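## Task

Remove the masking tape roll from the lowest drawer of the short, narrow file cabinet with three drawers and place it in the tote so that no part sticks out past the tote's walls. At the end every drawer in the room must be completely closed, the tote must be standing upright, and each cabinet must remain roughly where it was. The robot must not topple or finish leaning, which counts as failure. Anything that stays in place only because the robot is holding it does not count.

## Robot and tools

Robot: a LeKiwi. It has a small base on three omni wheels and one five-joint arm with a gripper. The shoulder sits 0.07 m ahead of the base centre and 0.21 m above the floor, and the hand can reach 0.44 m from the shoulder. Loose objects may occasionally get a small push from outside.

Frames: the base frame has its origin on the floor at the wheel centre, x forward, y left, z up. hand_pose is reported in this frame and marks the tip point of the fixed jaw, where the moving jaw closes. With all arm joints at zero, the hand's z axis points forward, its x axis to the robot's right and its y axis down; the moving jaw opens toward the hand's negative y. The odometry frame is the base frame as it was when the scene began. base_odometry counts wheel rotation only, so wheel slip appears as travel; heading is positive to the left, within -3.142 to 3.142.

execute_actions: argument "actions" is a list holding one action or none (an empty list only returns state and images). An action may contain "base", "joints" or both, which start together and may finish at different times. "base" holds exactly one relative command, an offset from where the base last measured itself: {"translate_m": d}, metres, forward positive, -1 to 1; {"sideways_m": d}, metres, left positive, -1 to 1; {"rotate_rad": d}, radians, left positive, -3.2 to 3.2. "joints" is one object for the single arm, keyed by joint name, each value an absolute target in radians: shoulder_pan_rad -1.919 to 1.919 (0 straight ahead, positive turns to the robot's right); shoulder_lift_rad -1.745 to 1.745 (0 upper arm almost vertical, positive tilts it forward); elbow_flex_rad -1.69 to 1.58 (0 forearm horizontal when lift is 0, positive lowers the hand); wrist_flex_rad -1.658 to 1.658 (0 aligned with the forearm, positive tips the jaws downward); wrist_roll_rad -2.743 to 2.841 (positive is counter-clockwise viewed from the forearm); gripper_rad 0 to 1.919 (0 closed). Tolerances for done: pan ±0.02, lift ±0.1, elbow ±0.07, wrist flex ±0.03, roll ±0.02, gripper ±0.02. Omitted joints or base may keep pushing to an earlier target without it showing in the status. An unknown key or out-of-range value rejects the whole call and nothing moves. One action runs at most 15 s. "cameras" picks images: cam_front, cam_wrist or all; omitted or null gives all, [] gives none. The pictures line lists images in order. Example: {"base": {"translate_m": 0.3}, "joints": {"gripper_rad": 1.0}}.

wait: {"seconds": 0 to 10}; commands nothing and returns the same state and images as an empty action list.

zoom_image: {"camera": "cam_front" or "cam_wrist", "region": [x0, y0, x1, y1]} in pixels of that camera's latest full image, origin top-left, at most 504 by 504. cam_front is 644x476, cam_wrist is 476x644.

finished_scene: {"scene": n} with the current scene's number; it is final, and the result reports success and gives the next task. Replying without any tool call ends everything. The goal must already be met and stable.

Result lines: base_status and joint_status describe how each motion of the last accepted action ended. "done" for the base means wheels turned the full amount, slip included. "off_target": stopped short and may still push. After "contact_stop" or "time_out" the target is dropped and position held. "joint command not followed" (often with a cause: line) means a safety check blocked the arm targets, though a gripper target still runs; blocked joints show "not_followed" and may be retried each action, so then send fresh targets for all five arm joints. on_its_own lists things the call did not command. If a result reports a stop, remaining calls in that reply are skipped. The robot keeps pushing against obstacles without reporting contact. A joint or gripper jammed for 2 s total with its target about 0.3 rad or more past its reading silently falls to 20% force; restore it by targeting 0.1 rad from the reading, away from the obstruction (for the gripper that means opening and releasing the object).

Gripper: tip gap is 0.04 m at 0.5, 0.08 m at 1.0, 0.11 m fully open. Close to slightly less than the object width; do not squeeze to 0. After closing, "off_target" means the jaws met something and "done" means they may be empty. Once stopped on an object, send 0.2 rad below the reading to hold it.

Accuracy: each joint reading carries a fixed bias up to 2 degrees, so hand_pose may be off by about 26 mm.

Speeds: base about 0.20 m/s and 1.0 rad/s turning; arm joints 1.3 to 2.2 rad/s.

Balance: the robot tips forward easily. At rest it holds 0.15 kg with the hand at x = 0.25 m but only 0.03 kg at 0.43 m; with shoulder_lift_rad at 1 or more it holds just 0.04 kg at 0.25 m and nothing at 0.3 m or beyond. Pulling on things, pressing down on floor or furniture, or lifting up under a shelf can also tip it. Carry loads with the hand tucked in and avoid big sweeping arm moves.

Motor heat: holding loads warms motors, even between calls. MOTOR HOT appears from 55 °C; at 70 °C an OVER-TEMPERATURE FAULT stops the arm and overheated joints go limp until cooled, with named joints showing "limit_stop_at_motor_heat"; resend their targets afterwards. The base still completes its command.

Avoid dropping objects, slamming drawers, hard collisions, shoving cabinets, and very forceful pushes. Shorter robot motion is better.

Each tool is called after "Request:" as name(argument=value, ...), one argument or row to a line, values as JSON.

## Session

Request:
execute_actions(
  actions=[
    {"base":{"rotate_rad":1.3}},
  ],
)

Request:
execute_actions(
  actions=[
    {"base":{"rotate_rad":1.3}},
  ],
  cameras=["cam_front"],
)

Request:
execute_actions(
  actions=[
    {"base":{"rotate_rad":1.3}},
  ],
  cameras=["cam_front"],
)

Request:
execute_actions(
  actions=[
    {"base":{"rotate_rad":1.3}},
  ],
  cameras=["cam_front"],
)

Scene clock: 2.27 s.
base_odometry: x=+0.000 y=+0.000 heading=+1.296 (m, m, rad; odometry frame)
base_status: done
joint_positions: shoulder_pan_rad=+0.125 shoulder_lift_rad=-1.499 elbow_flex_rad=-0.208 wrist_flex_rad=+1.437 wrist_roll_rad=-1.492 gripper_rad=+1.920
joint_status: not commanded
hand_pose: x=+0.1190 y=+0.0012 z=+0.4202 quat_wxyz=(+0.794, +0.029, +0.605, -0.062) (m; base frame)
pictures: cam_front, cam_wrist
Images, in order (width x height): cam_front 644x476, cam_wrist 476x644.

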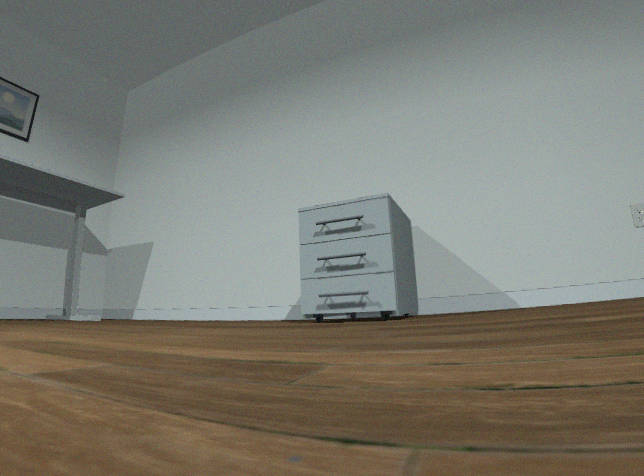

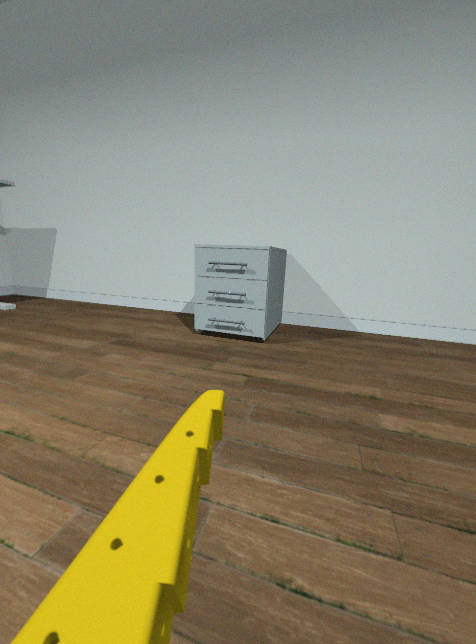

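Scene clock: 4.53 s.
base_odometry: x=+0.000 y=+0.000 heading=+2.592 (m, m, rad; odometry frame)
base_status: done
joint_positions: shoulder_pan_rad=+0.125 shoulder_lift_rad=-1.499 elbow_flex_rad=-0.208 wrist_flex_rad=+1.437 wrist_roll_rad=-1.492 gripper_rad=+1.920
joint_status: not commanded
hand_pose: x=+0.1190 y=+0.0012 z=+0.4202 quat_wxyz=(+0.794, +0.029, +0.605, -0.062) (m; base frame)
pictures: cam_front
Images, in order (width x height): cam_front 644x476.

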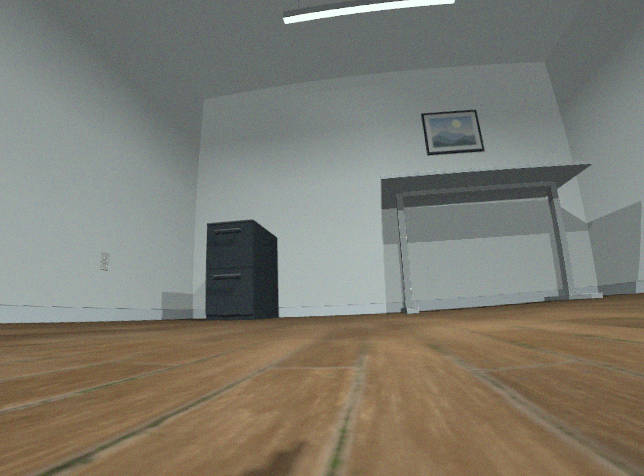

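Scene clock: 6.80 s.
base_odometry: x=+0.000 y=+0.000 heading=-2.395 (m, m, rad; odometry frame)
base_status: done
joint_positions: shoulder_pan_rad=+0.125 shoulder_lift_rad=-1.499 elbow_flex_rad=-0.208 wrist_flex_rad=+1.437 wrist_roll_rad=-1.492 gripper_rad=+1.920
joint_status: not commanded
hand_pose: x=+0.1190 y=+0.0012 z=+0.4202 quat_wxyz=(+0.794, +0.029, +0.605, -0.062) (m; base frame)
pictures: cam_front
Images, in order (width x height): cam_front 644x476.

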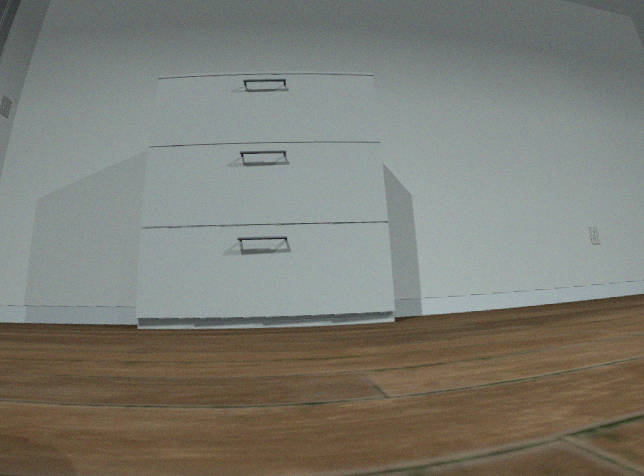

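Scene clock: 9.07 s.
base_odometry: x=+0.000 y=+0.000 heading=-1.098 (m, m, rad; odometry frame)
base_status: done
joint_positions: shoulder_pan_rad=+0.125 shoulder_lift_rad=-1.499 elbow_flex_rad=-0.208 wrist_flex_rad=+1.437 wrist_roll_rad=-1.492 gripper_rad=+1.920
joint_status: not commanded
hand_pose: x=+0.1190 y=+0.0012 z=+0.4202 quat_wxyz=(+0.794, +0.029, +0.605, -0.062) (m; base frame)
pictures: cam_front
Images, in order (width x height): cam_front 644x476.

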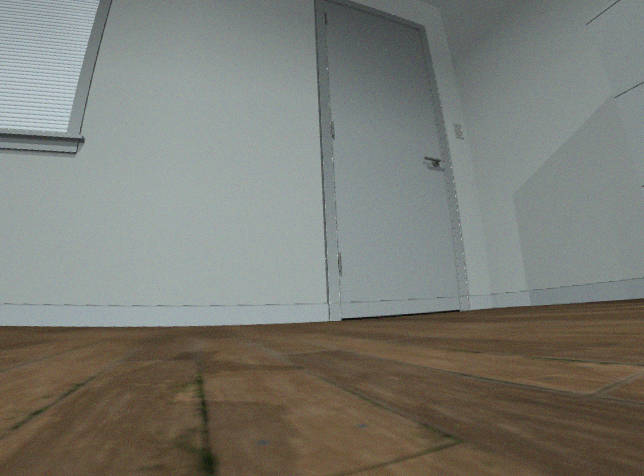

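Request:
execute_actions(
  actions=[
    {"base":{"rotate_rad":1.1}},
  ],
  cameras=["cam_front"],
)

Request:
execute_actions(
  actions=[
    {"base":{"rotate_rad":0.9},"joints":{"shoulder_pan_rad":0,"shoulder_lift_rad":0.62,"elbow_flex_rad":0.81,"wrist_flex_rad":-1.17,"wrist_roll_rad":0,"gripper_rad":0.8}},
  ],
  cameras=[],
)

Request:
execute_actions(
  actions=[
    {"base":{"sideways_m":0.55}},
  ],
  cameras=[],
)

Request:
execute_actions(
  actions=[
    {"base":{"translate_m":0.55}},
  ],
  cameras=["cam_front"],
)

Scene clock: 14.77 s.
base_odometry: x=+0.000 y=+0.000 heading=-0.002 (m, m, rad; odometry frame)
base_status: done
joint_positions: shoulder_pan_rad=+0.125 shoulder_lift_rad=-1.499 elbow_flex_rad=-0.208 wrist_flex_rad=+1.437 wrist_roll_rad=-1.492 gripper_rad=+1.920
joint_status: not commanded
hand_pose: x=+0.1190 y=+0.0012 z=+0.4202 quat_wxyz=(+0.794, +0.029, +0.605, -0.062) (m; base frame)
pictures: cam_front
Images, in order (width x height): cam_front 644x476.

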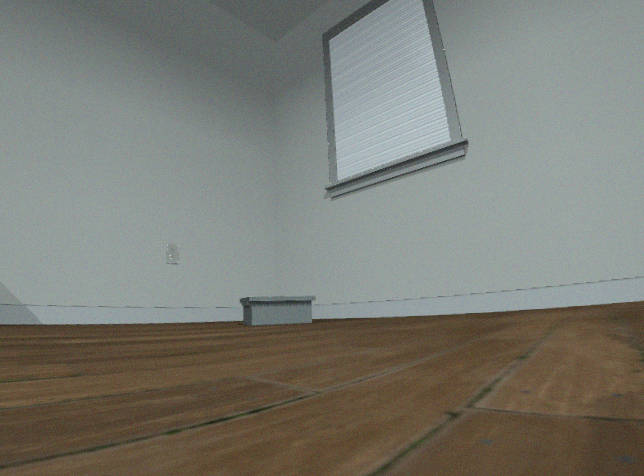

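Scene clock: 17.10 s.
base_odometry: x=+0.000 y=+0.000 heading=+0.894 (m, m, rad; odometry frame)
base_status: done
joint_positions: shoulder_pan_rad=+0.010 shoulder_lift_rad=+0.625 elbow_flex_rad=+0.814 wrist_flex_rad=-1.155 wrist_roll_rad=-0.006 gripper_rad=+0.810
joint_status: all done
hand_pose: x=+0.3608 y=-0.0030 z=+0.0982 quat_wxyz=(+0.434, -0.547, +0.584, -0.415) (m; base frame)
pictures: none
No camera images: the call's "cameras" was empty. Leave "cameras" out to get every camera's image.

Scene clock: 20.83 s.
base_odometry: x=-0.428 y=+0.345 heading=+0.892 (m, m, rad; odometry frame)
base_status: done
joint_positions: shoulder_pan_rad=+0.010 shoulder_lift_rad=+0.627 elbow_flex_rad=+0.814 wrist_flex_rad=-1.155 wrist_roll_rad=-0.006 gripper_rad=+0.810
joint_status: not commanded
hand_pose: x=+0.3606 y=-0.0030 z=+0.0978 quat_wxyz=(+0.433, -0.547, +0.584, -0.414) (m; base frame)
pictures: none
No camera images: the call's "cameras" was empty. Leave "cameras" out to get every camera's image.

Scene clock: 24.57 s.
base_odometry: x=-0.083 y=+0.773 heading=+0.892 (m, m, rad; odometry frame)
base_status: done
joint_positions: shoulder_pan_rad=+0.010 shoulder_lift_rad=+0.627 elbow_flex_rad=+0.814 wrist_flex_rad=-1.155 wrist_roll_rad=-0.006 gripper_rad=+0.810
joint_status: not commanded
hand_pose: x=+0.3606 y=-0.0030 z=+0.0978 quat_wxyz=(+0.433, -0.547, +0.584, -0.414) (m; base frame)
pictures: cam_front
Images, in order (width x height): cam_front 644x476.

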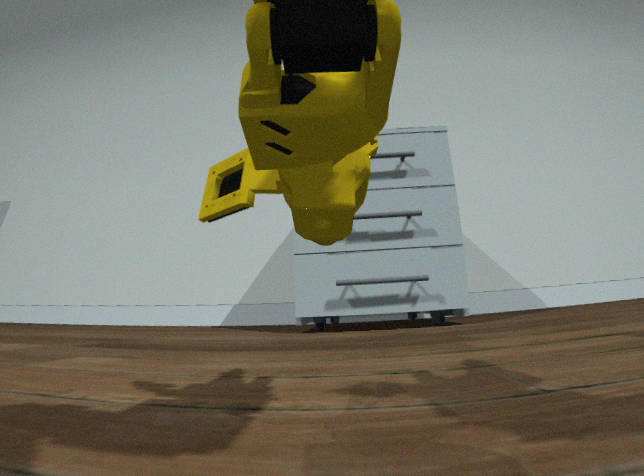

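Request:
execute_actions(
  actions=[
    {"base":{"sideways_m":-0.15}},
  ],
  cameras=[],
)

Request:
execute_actions(
  actions=[
    {"base":{"translate_m":0.33}},
  ],
)

Scene clock: 29.03 s.
base_odometry: x=+0.034 y=+0.679 heading=+0.894 (m, m, rad; odometry frame)
base_status: done
joint_positions: shoulder_pan_rad=+0.010 shoulder_lift_rad=+0.627 elbow_flex_rad=+0.814 wrist_flex_rad=-1.155 wrist_roll_rad=-0.006 gripper_rad=+0.810
joint_status: not commanded
hand_pose: x=+0.3606 y=-0.0030 z=+0.0978 quat_wxyz=(+0.433, -0.547, +0.584, -0.414) (m; base frame)
pictures: none
No camera images: the call's "cameras" was empty. Leave "cameras" out to get every camera's image.

Scene clock: 31.67 s.
base_odometry: x=+0.240 y=+0.936 heading=+0.894 (m, m, rad; odometry frame)
base_status: done
joint_positions: shoulder_pan_rad=+0.010 shoulder_lift_rad=+0.627 elbow_flex_rad=+0.814 wrist_flex_rad=-1.155 wrist_roll_rad=-0.006 gripper_rad=+0.810
joint_status: not commanded
hand_pose: x=+0.3606 y=-0.0030 z=+0.0978 quat_wxyz=(+0.433, -0.547, +0.584, -0.414) (m; base frame)
pictures: cam_front, cam_wrist
Images, in order (width x height): cam_front 644x476, cam_wrist 476x644.

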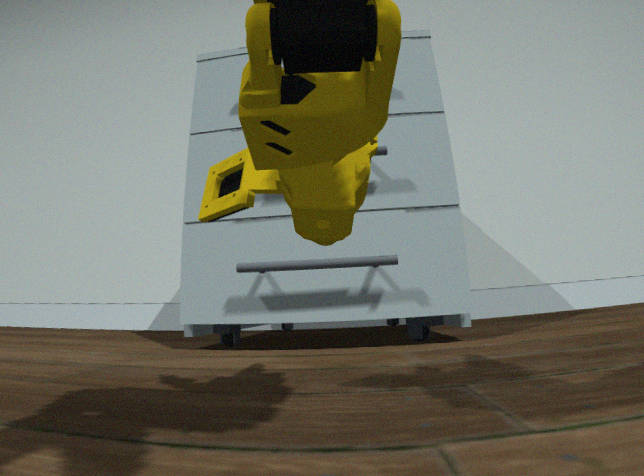

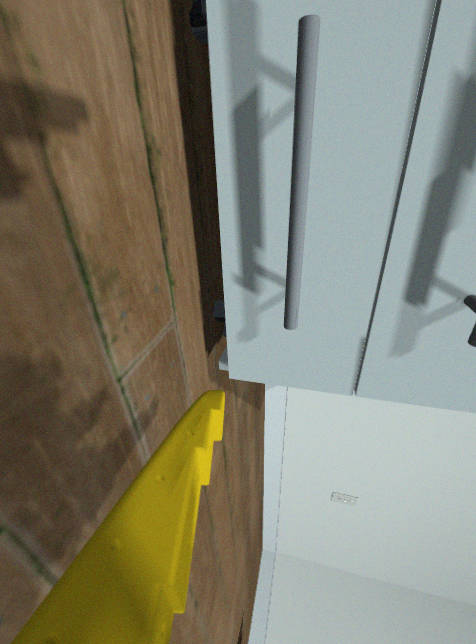

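Request:
execute_actions(
  actions=[
    {"base":{"rotate_rad":-0.07},"joints":{"wrist_flex_rad":-1.3}},
  ],
  cameras=[],
)

Request:
execute_actions(
  actions=[
    {"base":{"translate_m":0.15}},
  ],
)

Scene clock: 35.13 s.
base_odometry: x=+0.240 y=+0.936 heading=+0.827 (m, m, rad; odometry frame)
base_status: done
joint_positions: shoulder_pan_rad=+0.010 shoulder_lift_rad=+0.627 elbow_flex_rad=+0.814 wrist_flex_rad=-1.287 wrist_roll_rad=-0.006 gripper_rad=+0.810
joint_status: all done
hand_pose: x=+0.3662 y=-0.0031 z=+0.1183 quat_wxyz=(+0.470, -0.519, +0.554, -0.450) (m; base frame)
pictures: none
No camera images: the call's "cameras" was empty. Leave "cameras" out to get every camera's image.

Scene clock: 36.87 s.
base_odometry: x=+0.341 y=+1.046 heading=+0.827 (m, m, rad; odometry frame)
base_status: done
joint_positions: shoulder_pan_rad=+0.010 shoulder_lift_rad=+0.627 elbow_flex_rad=+0.814 wrist_flex_rad=-1.287 wrist_roll_rad=-0.006 gripper_rad=+0.810
joint_status: not commanded
hand_pose: x=+0.3662 y=-0.0031 z=+0.1183 quat_wxyz=(+0.470, -0.519, +0.554, -0.450) (m; base frame)
pictures: cam_front, cam_wrist
Images, in order (width x height): cam_front 644x476, cam_wrist 476x644.

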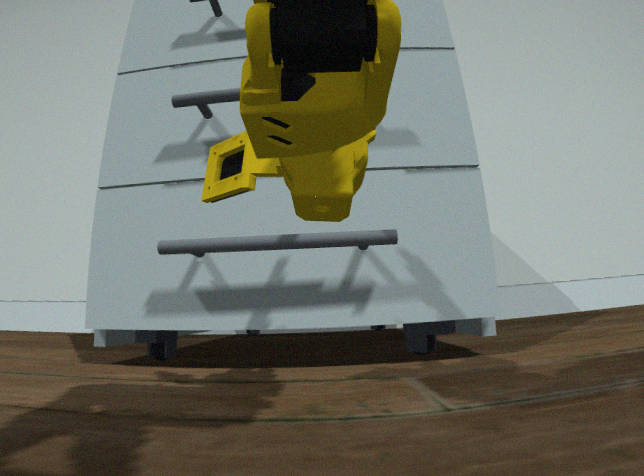

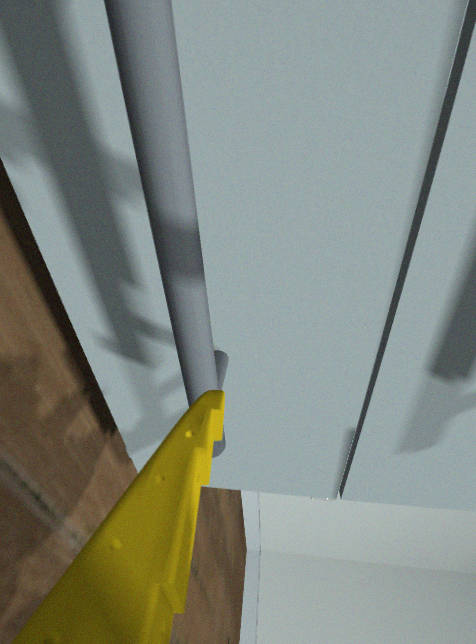

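Tip now too high and near. Lower, shift left.

Request:
execute_actions(
  actions=[
    {"base":{"sideways_m":0.04},"joints":{"wrist_flex_rad":-1.12}},
  ],
  cameras=["cam_wrist"],
)

Request:
execute_actions(
  actions=[
    {"base":{"translate_m":0.04}},
  ],
)

Scene clock: 39.50 s.
base_odometry: x=+0.312 y=+1.073 heading=+0.825 (m, m, rad; odometry frame)
base_status: done
joint_positions: shoulder_pan_rad=+0.010 shoulder_lift_rad=+0.627 elbow_flex_rad=+0.814 wrist_flex_rad=-1.120 wrist_roll_rad=-0.006 gripper_rad=+0.810
joint_status: all done
hand_pose: x=+0.3587 y=-0.0030 z=+0.0925 quat_wxyz=(+0.423, -0.554, +0.592, -0.405) (m; base frame)
pictures: cam_wrist
Images, in order (width x height): cam_wrist 476x644.

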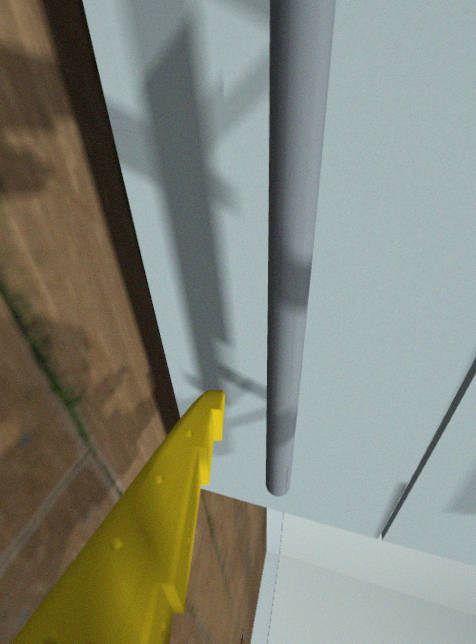

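Scene clock: 40.53 s.
base_odometry: x=+0.339 y=+1.102 heading=+0.825 (m, m, rad; odometry frame)
base_status: done
joint_positions: shoulder_pan_rad=+0.010 shoulder_lift_rad=+0.627 elbow_flex_rad=+0.814 wrist_flex_rad=-1.120 wrist_roll_rad=-0.006 gripper_rad=+0.810
joint_status: not commanded
hand_pose: x=+0.3587 y=-0.0030 z=+0.0925 quat_wxyz=(+0.423, -0.554, +0.592, -0.405) (m; base frame)
pictures: cam_front, cam_wrist
Images, in order (width x height): cam_front 644x476, cam_wrist 476x644.

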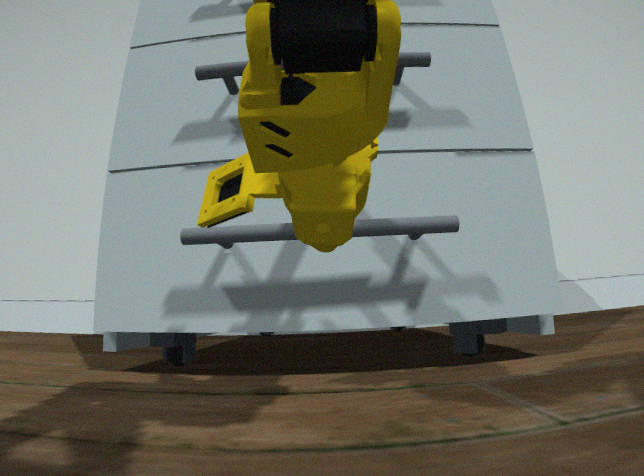

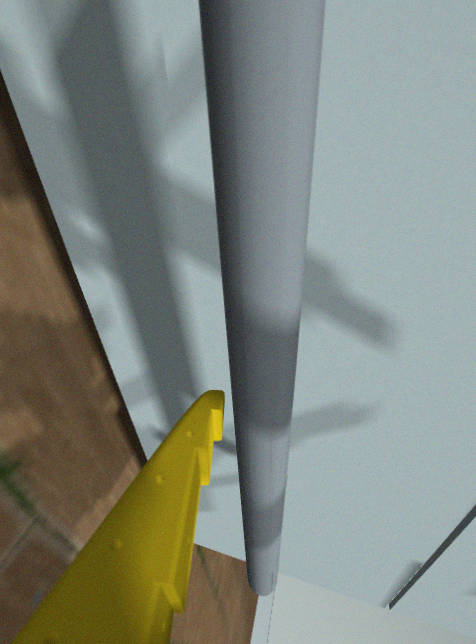

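Request:
execute_actions(
  actions=[
    {"base":{"translate_m":0.015},"joints":{"gripper_rad":0.0,"wrist_flex_rad":-1.17}},
  ],
  cameras=["cam_wrist"],
)

Request:
execute_actions(
  actions=[
    {"base":{"translate_m":-0.33}},
  ],
)

Scene clock: 43.00 s.
base_odometry: x=+0.349 y=+1.112 heading=+0.825 (m, m, rad; odometry frame)
base_status: done
joint_positions: shoulder_pan_rad=+0.010 shoulder_lift_rad=+0.635 elbow_flex_rad=+0.814 wrist_flex_rad=-1.155 wrist_roll_rad=-0.003 gripper_rad=+0.031
joint_status: gripper_rad off_target (ended at +0.031, target +0.000); the others done
hand_pose: x=+0.3598 y=-0.0030 z=+0.0958 quat_wxyz=(+0.430, -0.550, +0.585, -0.413) (m; base frame)
pictures: cam_wrist
Images, in order (width x height): cam_wrist 476x644.

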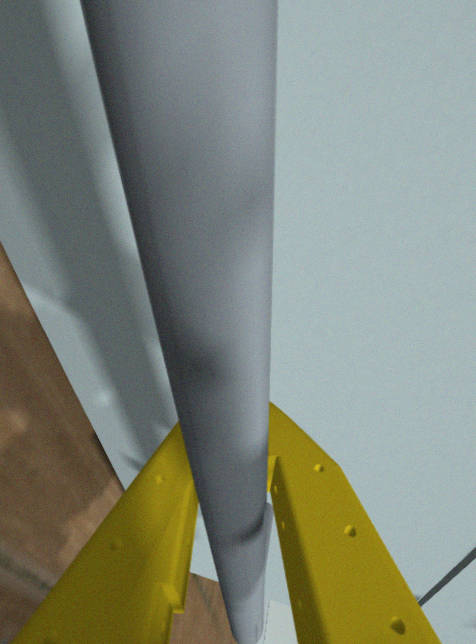

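Scene clock: 45.63 s.
base_odometry: x=+0.126 y=+0.870 heading=+0.826 (m, m, rad; odometry frame)
base_status: done
joint_positions: shoulder_pan_rad=-0.003 shoulder_lift_rad=+0.641 elbow_flex_rad=+0.814 wrist_flex_rad=-1.168 wrist_roll_rad=-0.003 gripper_rad=+0.010
joint_status: not commanded
on_its_own: gripper_rad moved -0.021 to your old target +0.000
hand_pose: x=+0.3597 y=+0.0010 z=+0.0961 quat_wxyz=(+0.435, -0.553, +0.580, -0.412) (m; base frame)
pictures: cam_front, cam_wrist
Images, in order (width x height): cam_front 644x476, cam_wrist 476x644.

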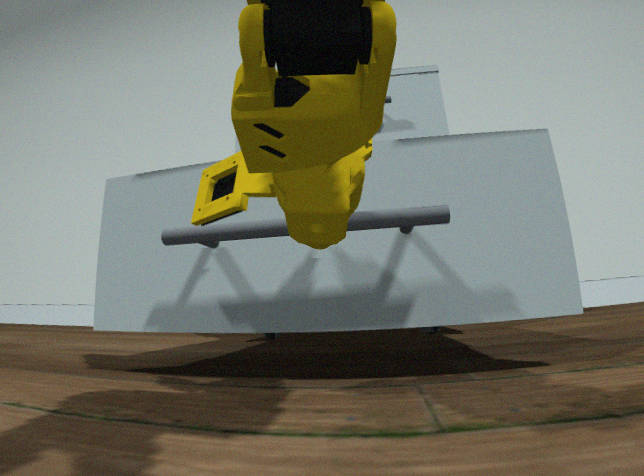

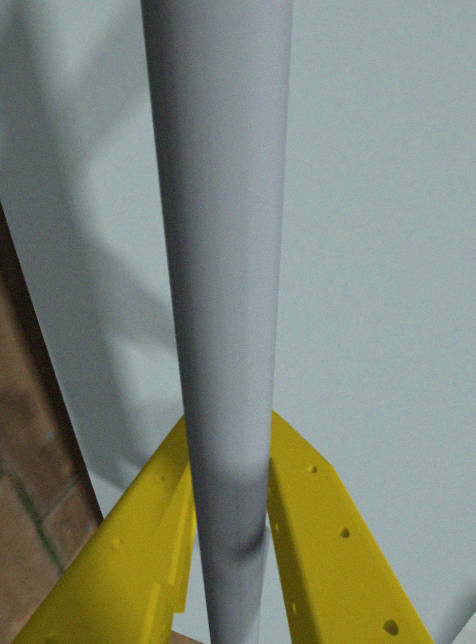

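Request:
execute_actions(
  actions=[
    {"joints":{"gripper_rad":0.9}},
  ],
  cameras=[],
)

Request:
execute_actions(
  actions=[
    {"base":{"translate_m":-0.08}},
  ],
  cameras=[],
)

Request:
execute_actions(
  actions=[
    {"base":{"rotate_rad":-0.08},"joints":{"shoulder_lift_rad":0.0,"elbow_flex_rad":-0.9,"wrist_flex_rad":1.6,"wrist_roll_rad":-1.57}},
  ],
  cameras=[],
)

Request:
execute_actions(
  actions=[
    {"base":{"translate_m":0.22}},
  ],
)

Scene clock: 48.97 s.
base_odometry: x=+0.126 y=+0.870 heading=+0.826 (m, m, rad; odometry frame)
base_status: not commanded
joint_positions: shoulder_pan_rad=-0.003 shoulder_lift_rad=+0.644 elbow_flex_rad=+0.824 wrist_flex_rad=-1.168 wrist_roll_rad=-0.003 gripper_rad=+0.889
joint_status: all done
hand_pose: x=+0.3574 y=+0.0010 z=+0.0934 quat_wxyz=(+0.431, -0.555, +0.583, -0.408) (m; base frame)
pictures: none
No camera images: the call's "cameras" was empty. Leave "cameras" out to get every camera's image.

Scene clock: 50.30 s.
base_odometry: x=+0.072 y=+0.812 heading=+0.826 (m, m, rad; odometry frame)
base_status: done
joint_positions: shoulder_pan_rad=-0.003 shoulder_lift_rad=+0.644 elbow_flex_rad=+0.824 wrist_flex_rad=-1.168 wrist_roll_rad=-0.003 gripper_rad=+0.890
joint_status: not commanded
hand_pose: x=+0.3574 y=+0.0010 z=+0.0934 quat_wxyz=(+0.431, -0.555, +0.583, -0.408) (m; base frame)
pictures: none
No camera images: the call's "cameras" was empty. Leave "cameras" out to get every camera's image.

Scene clock: 52.73 s.
base_odometry: x=+0.072 y=+0.812 heading=+0.749 (m, m, rad; odometry frame)
base_status: done
joint_positions: shoulder_pan_rad=-0.003 shoulder_lift_rad=+0.033 elbow_flex_rad=-0.872 wrist_flex_rad=+1.598 wrist_roll_rad=-1.564 gripper_rad=+0.890
joint_status: all done
hand_pose: x=+0.3319 y=+0.0086 z=+0.3139 quat_wxyz=(+0.395, +0.018, +0.919, +0.009) (m; base frame)
pictures: none
No camera images: the call's "cameras" was empty. Leave "cameras" out to get every camera's image.

Scene clock: 54.80 s.
base_odometry: x=+0.232 y=+0.961 heading=+0.750 (m, m, rad; odometry frame)
base_status: done
joint_positions: shoulder_pan_rad=-0.003 shoulder_lift_rad=+0.033 elbow_flex_rad=-0.872 wrist_flex_rad=+1.598 wrist_roll_rad=-1.564 gripper_rad=+0.890
joint_status: not commanded
hand_pose: x=+0.3319 y=+0.0086 z=+0.3139 quat_wxyz=(+0.395, +0.018, +0.919, +0.009) (m; base frame)
pictures: cam_front, cam_wrist
Images, in order (width x height): cam_front 644x476, cam_wrist 476x644.

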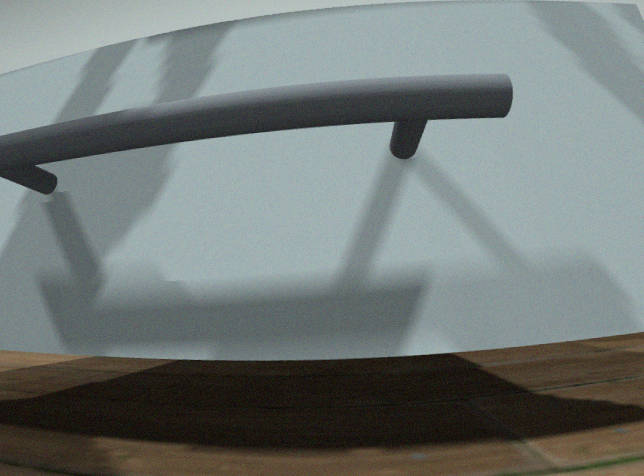

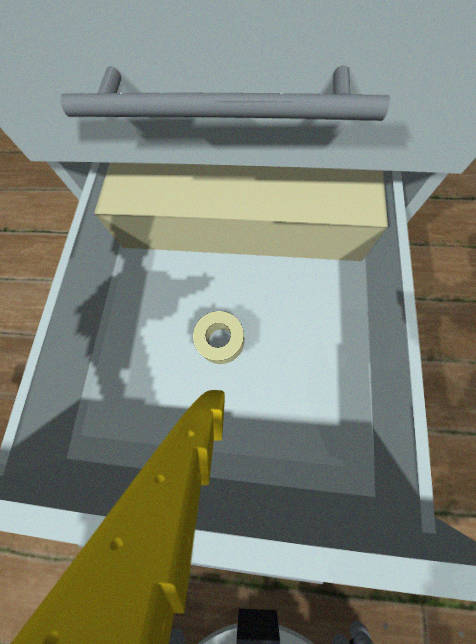

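Request:
execute_actions(
  actions=[
    {"joints":{"shoulder_pan_rad":-0.2,"shoulder_lift_rad":0.75,"elbow_flex_rad":-0.9,"wrist_flex_rad":1.35,"gripper_rad":1.2}},
  ],
)

Scene clock: 58.50 s.
base_odometry: x=+0.232 y=+0.961 heading=+0.750 (m, m, rad; odometry frame)
base_status: not commanded
joint_positions: shoulder_pan_rad=-0.189 shoulder_lift_rad=+0.770 elbow_flex_rad=-0.875 wrist_flex_rad=+1.360 wrist_roll_rad=-1.564 gripper_rad=+1.190
joint_status: all done
hand_pose: x=+0.3725 y=+0.0663 z=+0.1371 quat_wxyz=(+0.156, -0.072, +0.985, +0.018) (m; base frame)
pictures: cam_front, cam_wrist
Images, in order (width x height): cam_front 644x476, cam_wrist 476x644.

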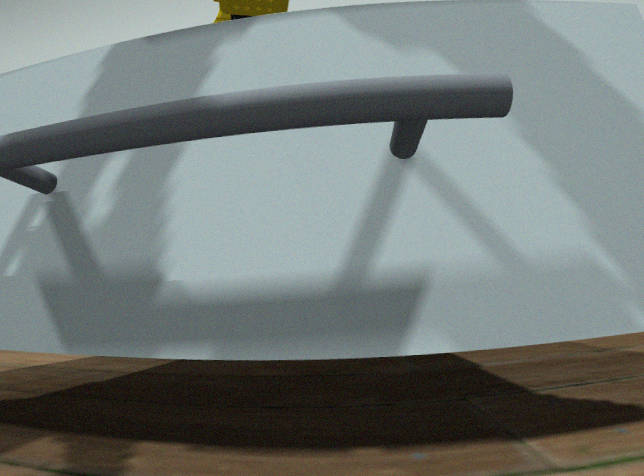

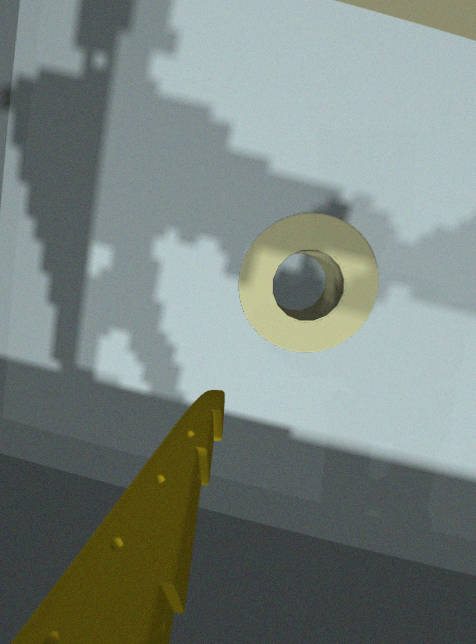

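Request:
execute_actions(
  actions=[
    {"joints":{"shoulder_lift_rad":0.95,"elbow_flex_rad":-0.95,"wrist_flex_rad":1.1}},
  ],
)

Scene clock: 62.33 s.
base_odometry: x=+0.232 y=+0.961 heading=+0.750 (m, m, rad; odometry frame)
base_status: not commanded
joint_positions: shoulder_pan_rad=-0.189 shoulder_lift_rad=+0.969 elbow_flex_rad=-0.915 wrist_flex_rad=+1.110 wrist_roll_rad=-1.564 gripper_rad=+1.190
joint_status: all done
hand_pose: x=+0.3972 y=+0.0710 z=+0.1001 quat_wxyz=(+0.201, -0.072, +0.977, +0.023) (m; base frame)
pictures: cam_front, cam_wrist
Images, in order (width x height): cam_front 644x476, cam_wrist 476x644.

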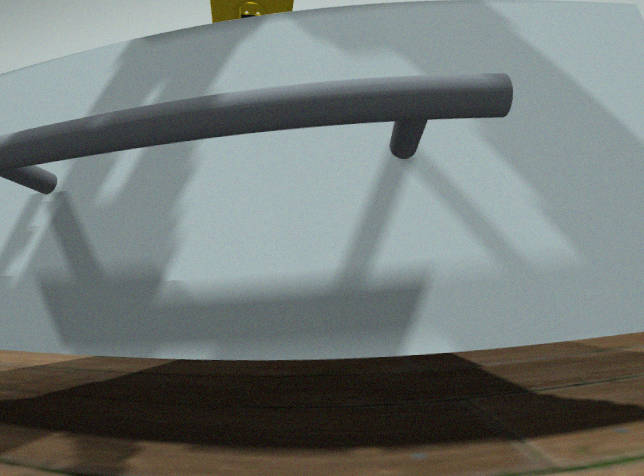

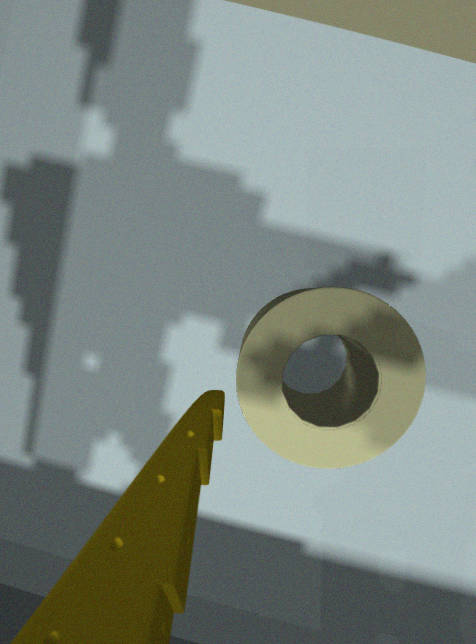

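Aligned; descend ~3 cm.

Request:
execute_actions(
  actions=[
    {"joints":{"shoulder_lift_rad":1.03,"elbow_flex_rad":-0.85,"wrist_flex_rad":1.02}},
  ],
)

Scene clock: 64.00 s.
base_odometry: x=+0.232 y=+0.961 heading=+0.750 (m, m, rad; odometry frame)
base_status: not commanded
joint_positions: shoulder_pan_rad=-0.189 shoulder_lift_rad=+1.053 elbow_flex_rad=-0.845 wrist_flex_rad=+1.029 wrist_roll_rad=-1.564 gripper_rad=+1.190
joint_status: all done
hand_pose: x=+0.3874 y=+0.0692 z=+0.0657 quat_wxyz=(+0.165, -0.072, +0.984, +0.019) (m; base frame)
pictures: cam_front, cam_wrist
Images, in order (width x height): cam_front 644x476, cam_wrist 476x644.

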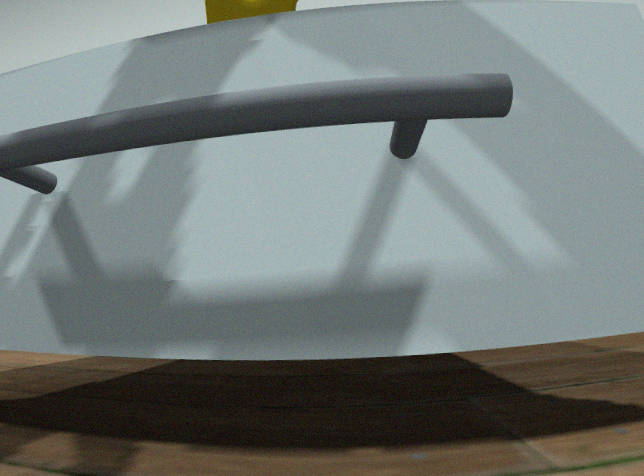

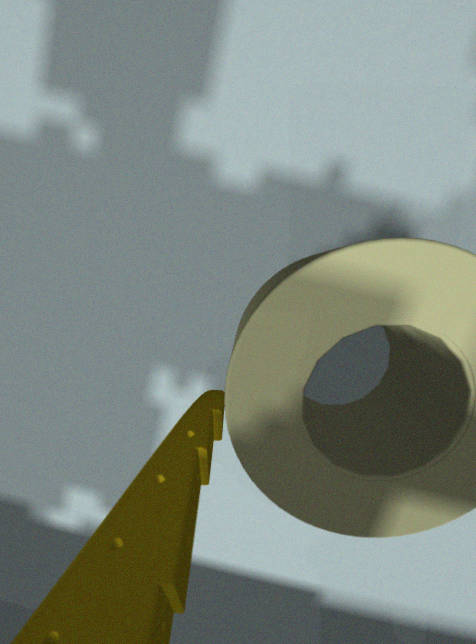

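Request:
execute_actions(
  actions=[
    {"joints":{"gripper_rad":0.45}},
  ],
  cameras=["cam_wrist"],
)

Request:
execute_actions(
  actions=[
    {"joints":{"shoulder_lift_rad":0.0,"elbow_flex_rad":-0.9,"wrist_flex_rad":1.6,"shoulder_pan_rad":0}},
  ],
  cameras=["cam_wrist"],
)

Scene clock: 66.93 s.
base_odometry: x=+0.232 y=+0.961 heading=+0.750 (m, m, rad; odometry frame)
base_status: not commanded
joint_positions: shoulder_pan_rad=-0.189 shoulder_lift_rad=+1.053 elbow_flex_rad=-0.845 wrist_flex_rad=+1.029 wrist_roll_rad=-1.564 gripper_rad=+0.462
joint_status: all done
hand_pose: x=+0.3874 y=+0.0692 z=+0.0657 quat_wxyz=(+0.165, -0.072, +0.984, +0.019) (m; base frame)
pictures: cam_wrist
Images, in order (width x height): cam_wrist 476x644.

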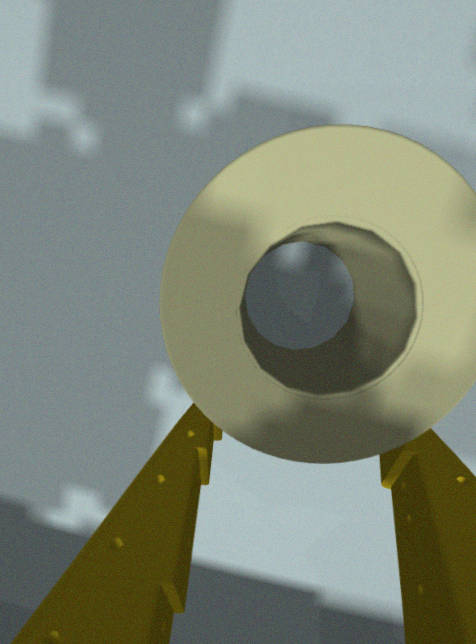

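Scene clock: 68.10 s.
base_odometry: x=+0.232 y=+0.961 heading=+0.750 (m, m, rad; odometry frame)
base_status: not commanded
joint_positions: shoulder_pan_rad=-0.011 shoulder_lift_rad=+0.039 elbow_flex_rad=-0.877 wrist_flex_rad=+1.598 wrist_roll_rad=-1.564 gripper_rad=+0.460
joint_status: all done
hand_pose: x=+0.3325 y=+0.0107 z=+0.3134 quat_wxyz=(+0.394, +0.014, +0.919, +0.010) (m; base frame)
pictures: cam_wrist
Images, in order (width x height): cam_wrist 476x644.

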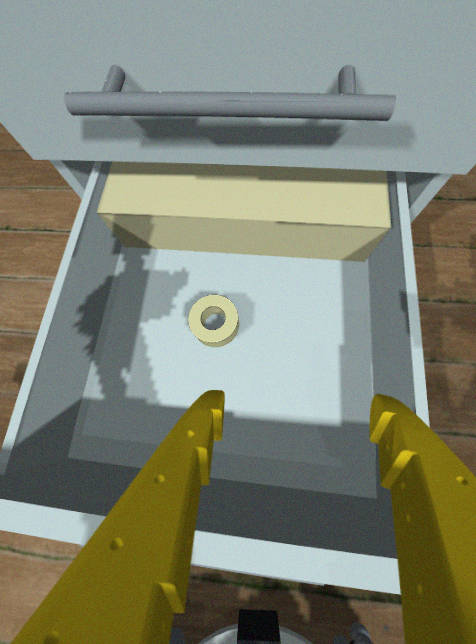

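Request:
execute_actions(
  actions=[
    {"base":{"translate_m":0.03},"joints":{"shoulder_pan_rad":-0.24,"shoulder_lift_rad":0.95,"elbow_flex_rad":-0.95,"wrist_flex_rad":1.1,"gripper_rad":1.2}},
  ],
)

Scene clock: 73.23 s.
base_odometry: x=+0.254 y=+0.981 heading=+0.749 (m, m, rad; odometry frame)
base_status: done
joint_positions: shoulder_pan_rad=-0.229 shoulder_lift_rad=+0.972 elbow_flex_rad=-0.924 wrist_flex_rad=+1.109 wrist_roll_rad=-1.564 gripper_rad=+1.190
joint_status: all done
hand_pose: x=+0.3953 y=+0.0844 z=+0.1011 quat_wxyz=(+0.204, -0.091, +0.974, +0.028) (m; base frame)
pictures: cam_front, cam_wrist
Images, in order (width x height): cam_front 644x476, cam_wrist 476x644.

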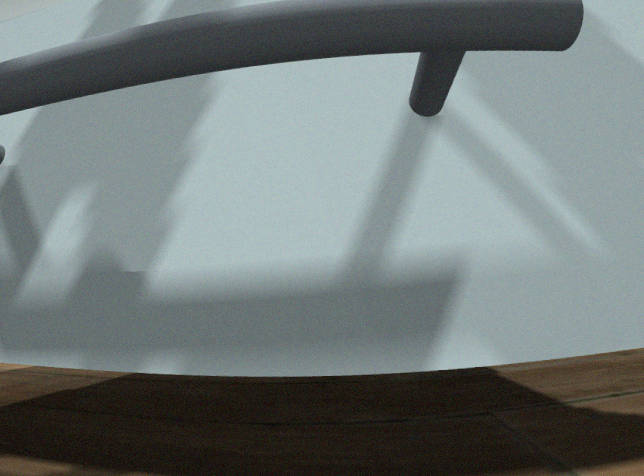

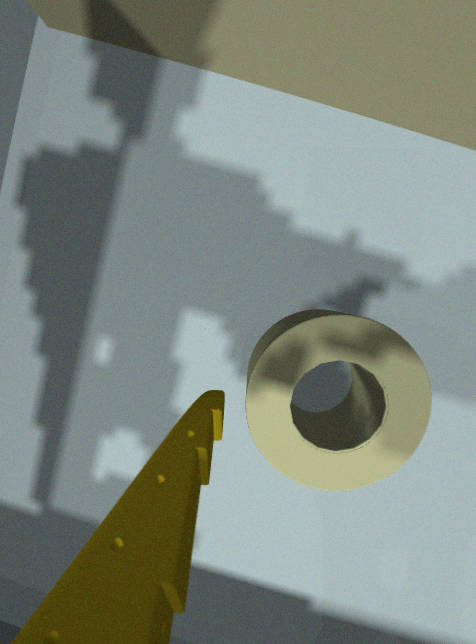

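Request:
execute_actions(
  actions=[
    {"joints":{"shoulder_lift_rad":1.1,"elbow_flex_rad":-0.97,"wrist_flex_rad":0.97}},
  ],
)

Scene clock: 75.40 s.
base_odometry: x=+0.254 y=+0.981 heading=+0.749 (m, m, rad; odometry frame)
base_status: not commanded
joint_positions: shoulder_pan_rad=-0.229 shoulder_lift_rad=+1.122 elbow_flex_rad=-0.937 wrist_flex_rad=+0.980 wrist_roll_rad=-1.564 gripper_rad=+1.190
joint_status: all done
hand_pose: x=+0.3973 y=+0.0849 z=+0.0652 quat_wxyz=(+0.199, -0.091, +0.975, +0.027) (m; base frame)
pictures: cam_front, cam_wrist
Images, in order (width x height): cam_front 644x476, cam_wrist 476x644.

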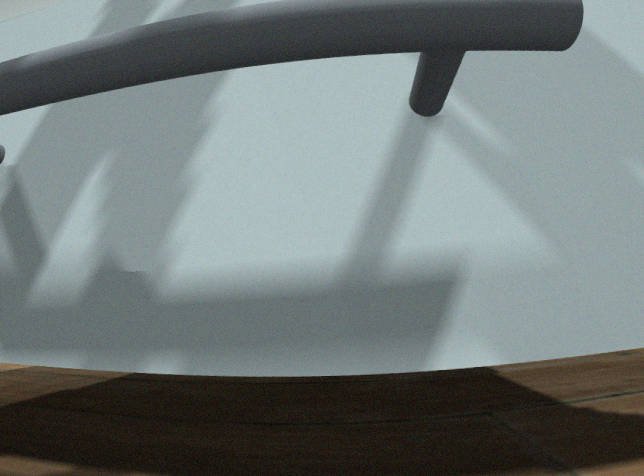

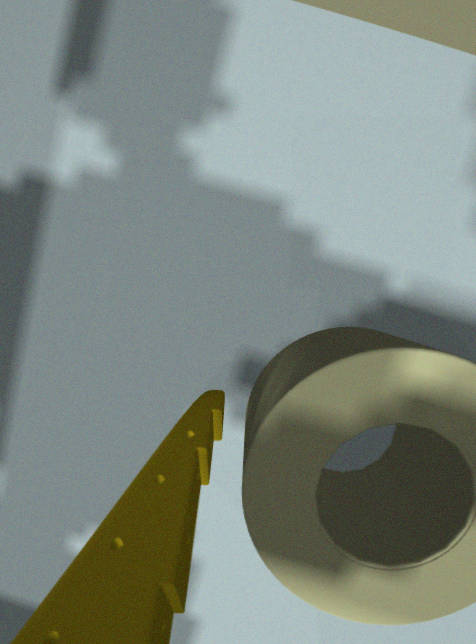

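Now the tips are at or past its base centre. Close.

Request:
execute_actions(
  actions=[
    {"joints":{"gripper_rad":0.45}},
  ],
  cameras=["cam_wrist"],
)

Request:
execute_actions(
  actions=[
    {"joints":{"shoulder_lift_rad":0.0,"elbow_flex_rad":-0.9,"wrist_flex_rad":1.6,"shoulder_pan_rad":0}},
  ],
  cameras=["cam_wrist"],
)

Scene clock: 78.23 s.
base_odometry: x=+0.254 y=+0.981 heading=+0.749 (m, m, rad; odometry frame)
base_status: not commanded
joint_positions: shoulder_pan_rad=-0.229 shoulder_lift_rad=+1.122 elbow_flex_rad=-0.940 wrist_flex_rad=+0.980 wrist_roll_rad=-1.564 gripper_rad=+0.782
joint_status: gripper_rad off_target (ended at +0.782, target +0.450)
hand_pose: x=+0.3978 y=+0.0850 z=+0.0658 quat_wxyz=(+0.201, -0.091, +0.975, +0.027) (m; base frame)
pictures: cam_wrist
Images, in order (width x height): cam_wrist 476x644.

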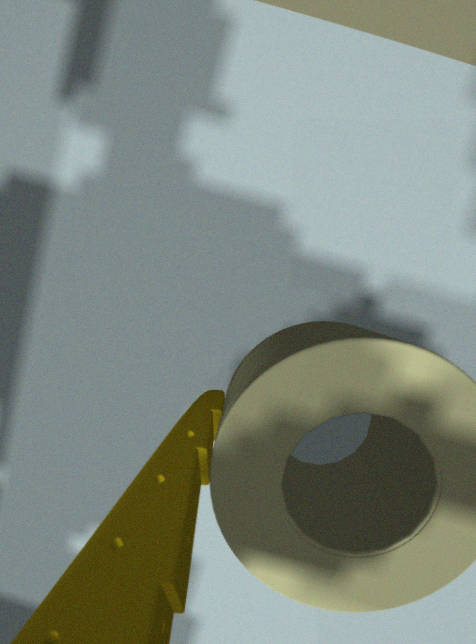

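Scene clock: 79.57 s.
base_odometry: x=+0.254 y=+0.981 heading=+0.750 (m, m, rad; odometry frame)
base_status: not commanded
joint_positions: shoulder_pan_rad=-0.008 shoulder_lift_rad=+0.029 elbow_flex_rad=-0.895 wrist_flex_rad=+1.600 wrist_roll_rad=-1.564 gripper_rad=+0.782
joint_status: all done
hand_pose: x=+0.3313 y=+0.0098 z=+0.3195 quat_wxyz=(+0.407, +0.016, +0.913, +0.010) (m; base frame)
pictures: cam_wrist
Images, in order (width x height): cam_wrist 476x644.

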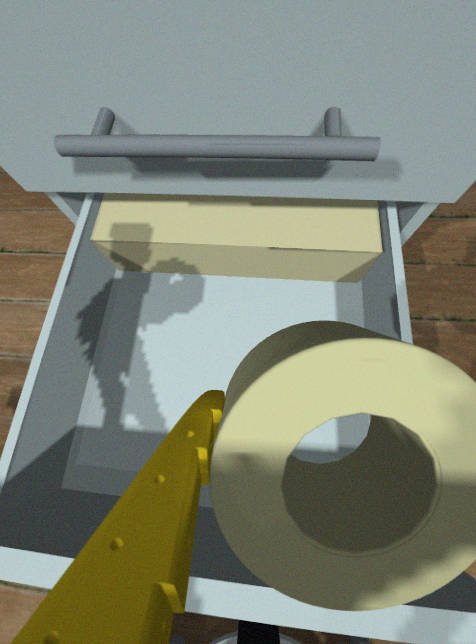

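Request:
execute_actions(
  actions=[
    {"base":{"translate_m":-0.3},"joints":{"gripper_rad":0.6}},
  ],
  cameras=[],
)

Request:
execute_actions(
  actions=[
    {"base":{"rotate_rad":-1.05}},
  ],
  cameras=[],
)

Request:
execute_actions(
  actions=[
    {"base":{"translate_m":0.9}},
  ],
  cameras=["cam_front"],
)

Scene clock: 85.47 s.
base_odometry: x=+0.035 y=+0.777 heading=+0.750 (m, m, rad; odometry frame)
base_status: done
joint_positions: shoulder_pan_rad=-0.008 shoulder_lift_rad=+0.029 elbow_flex_rad=-0.895 wrist_flex_rad=+1.600 wrist_roll_rad=-1.564 gripper_rad=+0.801
joint_status: gripper_rad off_target (ended at +0.801, target +0.600)
hand_pose: x=+0.3313 y=+0.0098 z=+0.3195 quat_wxyz=(+0.407, +0.016, +0.913, +0.010) (m; base frame)
pictures: none
No camera images: the call's "cameras" was empty. Leave "cameras" out to get every camera's image.

Scene clock: 87.50 s.
base_odometry: x=+0.035 y=+0.777 heading=-0.296 (m, m, rad; odometry frame)
base_status: done
joint_positions: shoulder_pan_rad=-0.008 shoulder_lift_rad=+0.029 elbow_flex_rad=-0.895 wrist_flex_rad=+1.600 wrist_roll_rad=-1.564 gripper_rad=+0.801
joint_status: not commanded
hand_pose: x=+0.3313 y=+0.0098 z=+0.3195 quat_wxyz=(+0.407, +0.016, +0.913, +0.010) (m; base frame)
pictures: none
No camera images: the call's "cameras" was empty. Leave "cameras" out to get every camera's image.

Scene clock: 92.97 s.
base_odometry: x=+0.895 y=+0.514 heading=-0.296 (m, m, rad; odometry frame)
base_status: done
joint_positions: shoulder_pan_rad=-0.008 shoulder_lift_rad=+0.029 elbow_flex_rad=-0.895 wrist_flex_rad=+1.600 wrist_roll_rad=-1.564 gripper_rad=+0.801
joint_status: not commanded
hand_pose: x=+0.3313 y=+0.0098 z=+0.3195 quat_wxyz=(+0.407, +0.016, +0.913, +0.010) (m; base frame)
pictures: cam_front
Images, in order (width x height): cam_front 644x476.

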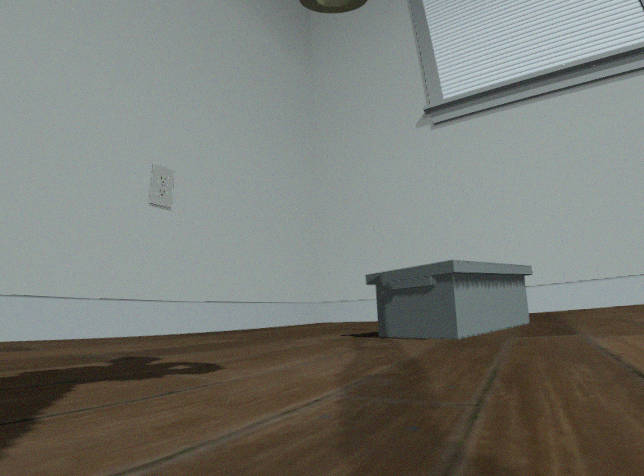

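Request:
execute_actions(
  actions=[
    {"base":{"rotate_rad":-0.38}},
  ],
  cameras=[],
)

Request:
execute_actions(
  actions=[
    {"base":{"translate_m":0.35}},
  ],
)

Scene clock: 96.23 s.
base_odometry: x=+0.895 y=+0.514 heading=-0.673 (m, m, rad; odometry frame)
base_status: done
joint_positions: shoulder_pan_rad=-0.008 shoulder_lift_rad=+0.029 elbow_flex_rad=-0.895 wrist_flex_rad=+1.600 wrist_roll_rad=-1.564 gripper_rad=+0.801
joint_status: not commanded
hand_pose: x=+0.3313 y=+0.0098 z=+0.3195 quat_wxyz=(+0.407, +0.016, +0.913, +0.010) (m; base frame)
pictures: none
No camera images: the call's "cameras" was empty. Leave "cameras" out to get every camera's image.

Scene clock: 98.97 s.
base_odometry: x=+1.168 y=+0.297 heading=-0.673 (m, m, rad; odometry frame)
base_status: done
joint_positions: shoulder_pan_rad=-0.008 shoulder_lift_rad=+0.029 elbow_flex_rad=-0.895 wrist_flex_rad=+1.600 wrist_roll_rad=-1.564 gripper_rad=+0.801
joint_status: not commanded
hand_pose: x=+0.3313 y=+0.0098 z=+0.3195 quat_wxyz=(+0.407, +0.016, +0.913, +0.010) (m; base frame)
pictures: cam_front, cam_wrist
Images, in order (width x height): cam_front 644x476, cam_wrist 476x644.

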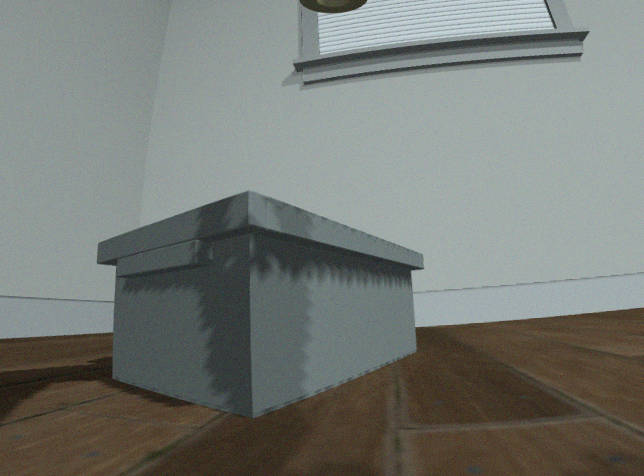

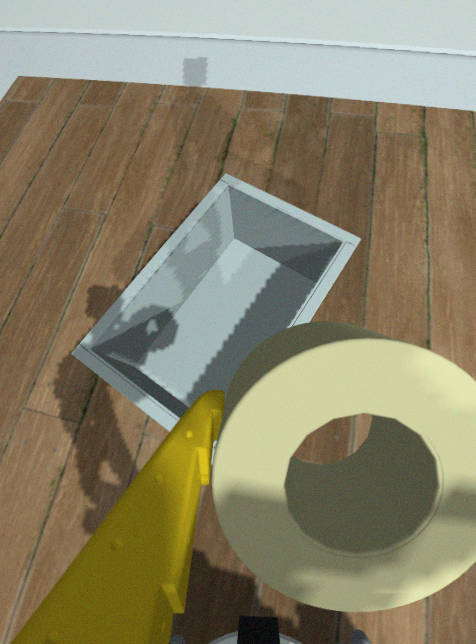

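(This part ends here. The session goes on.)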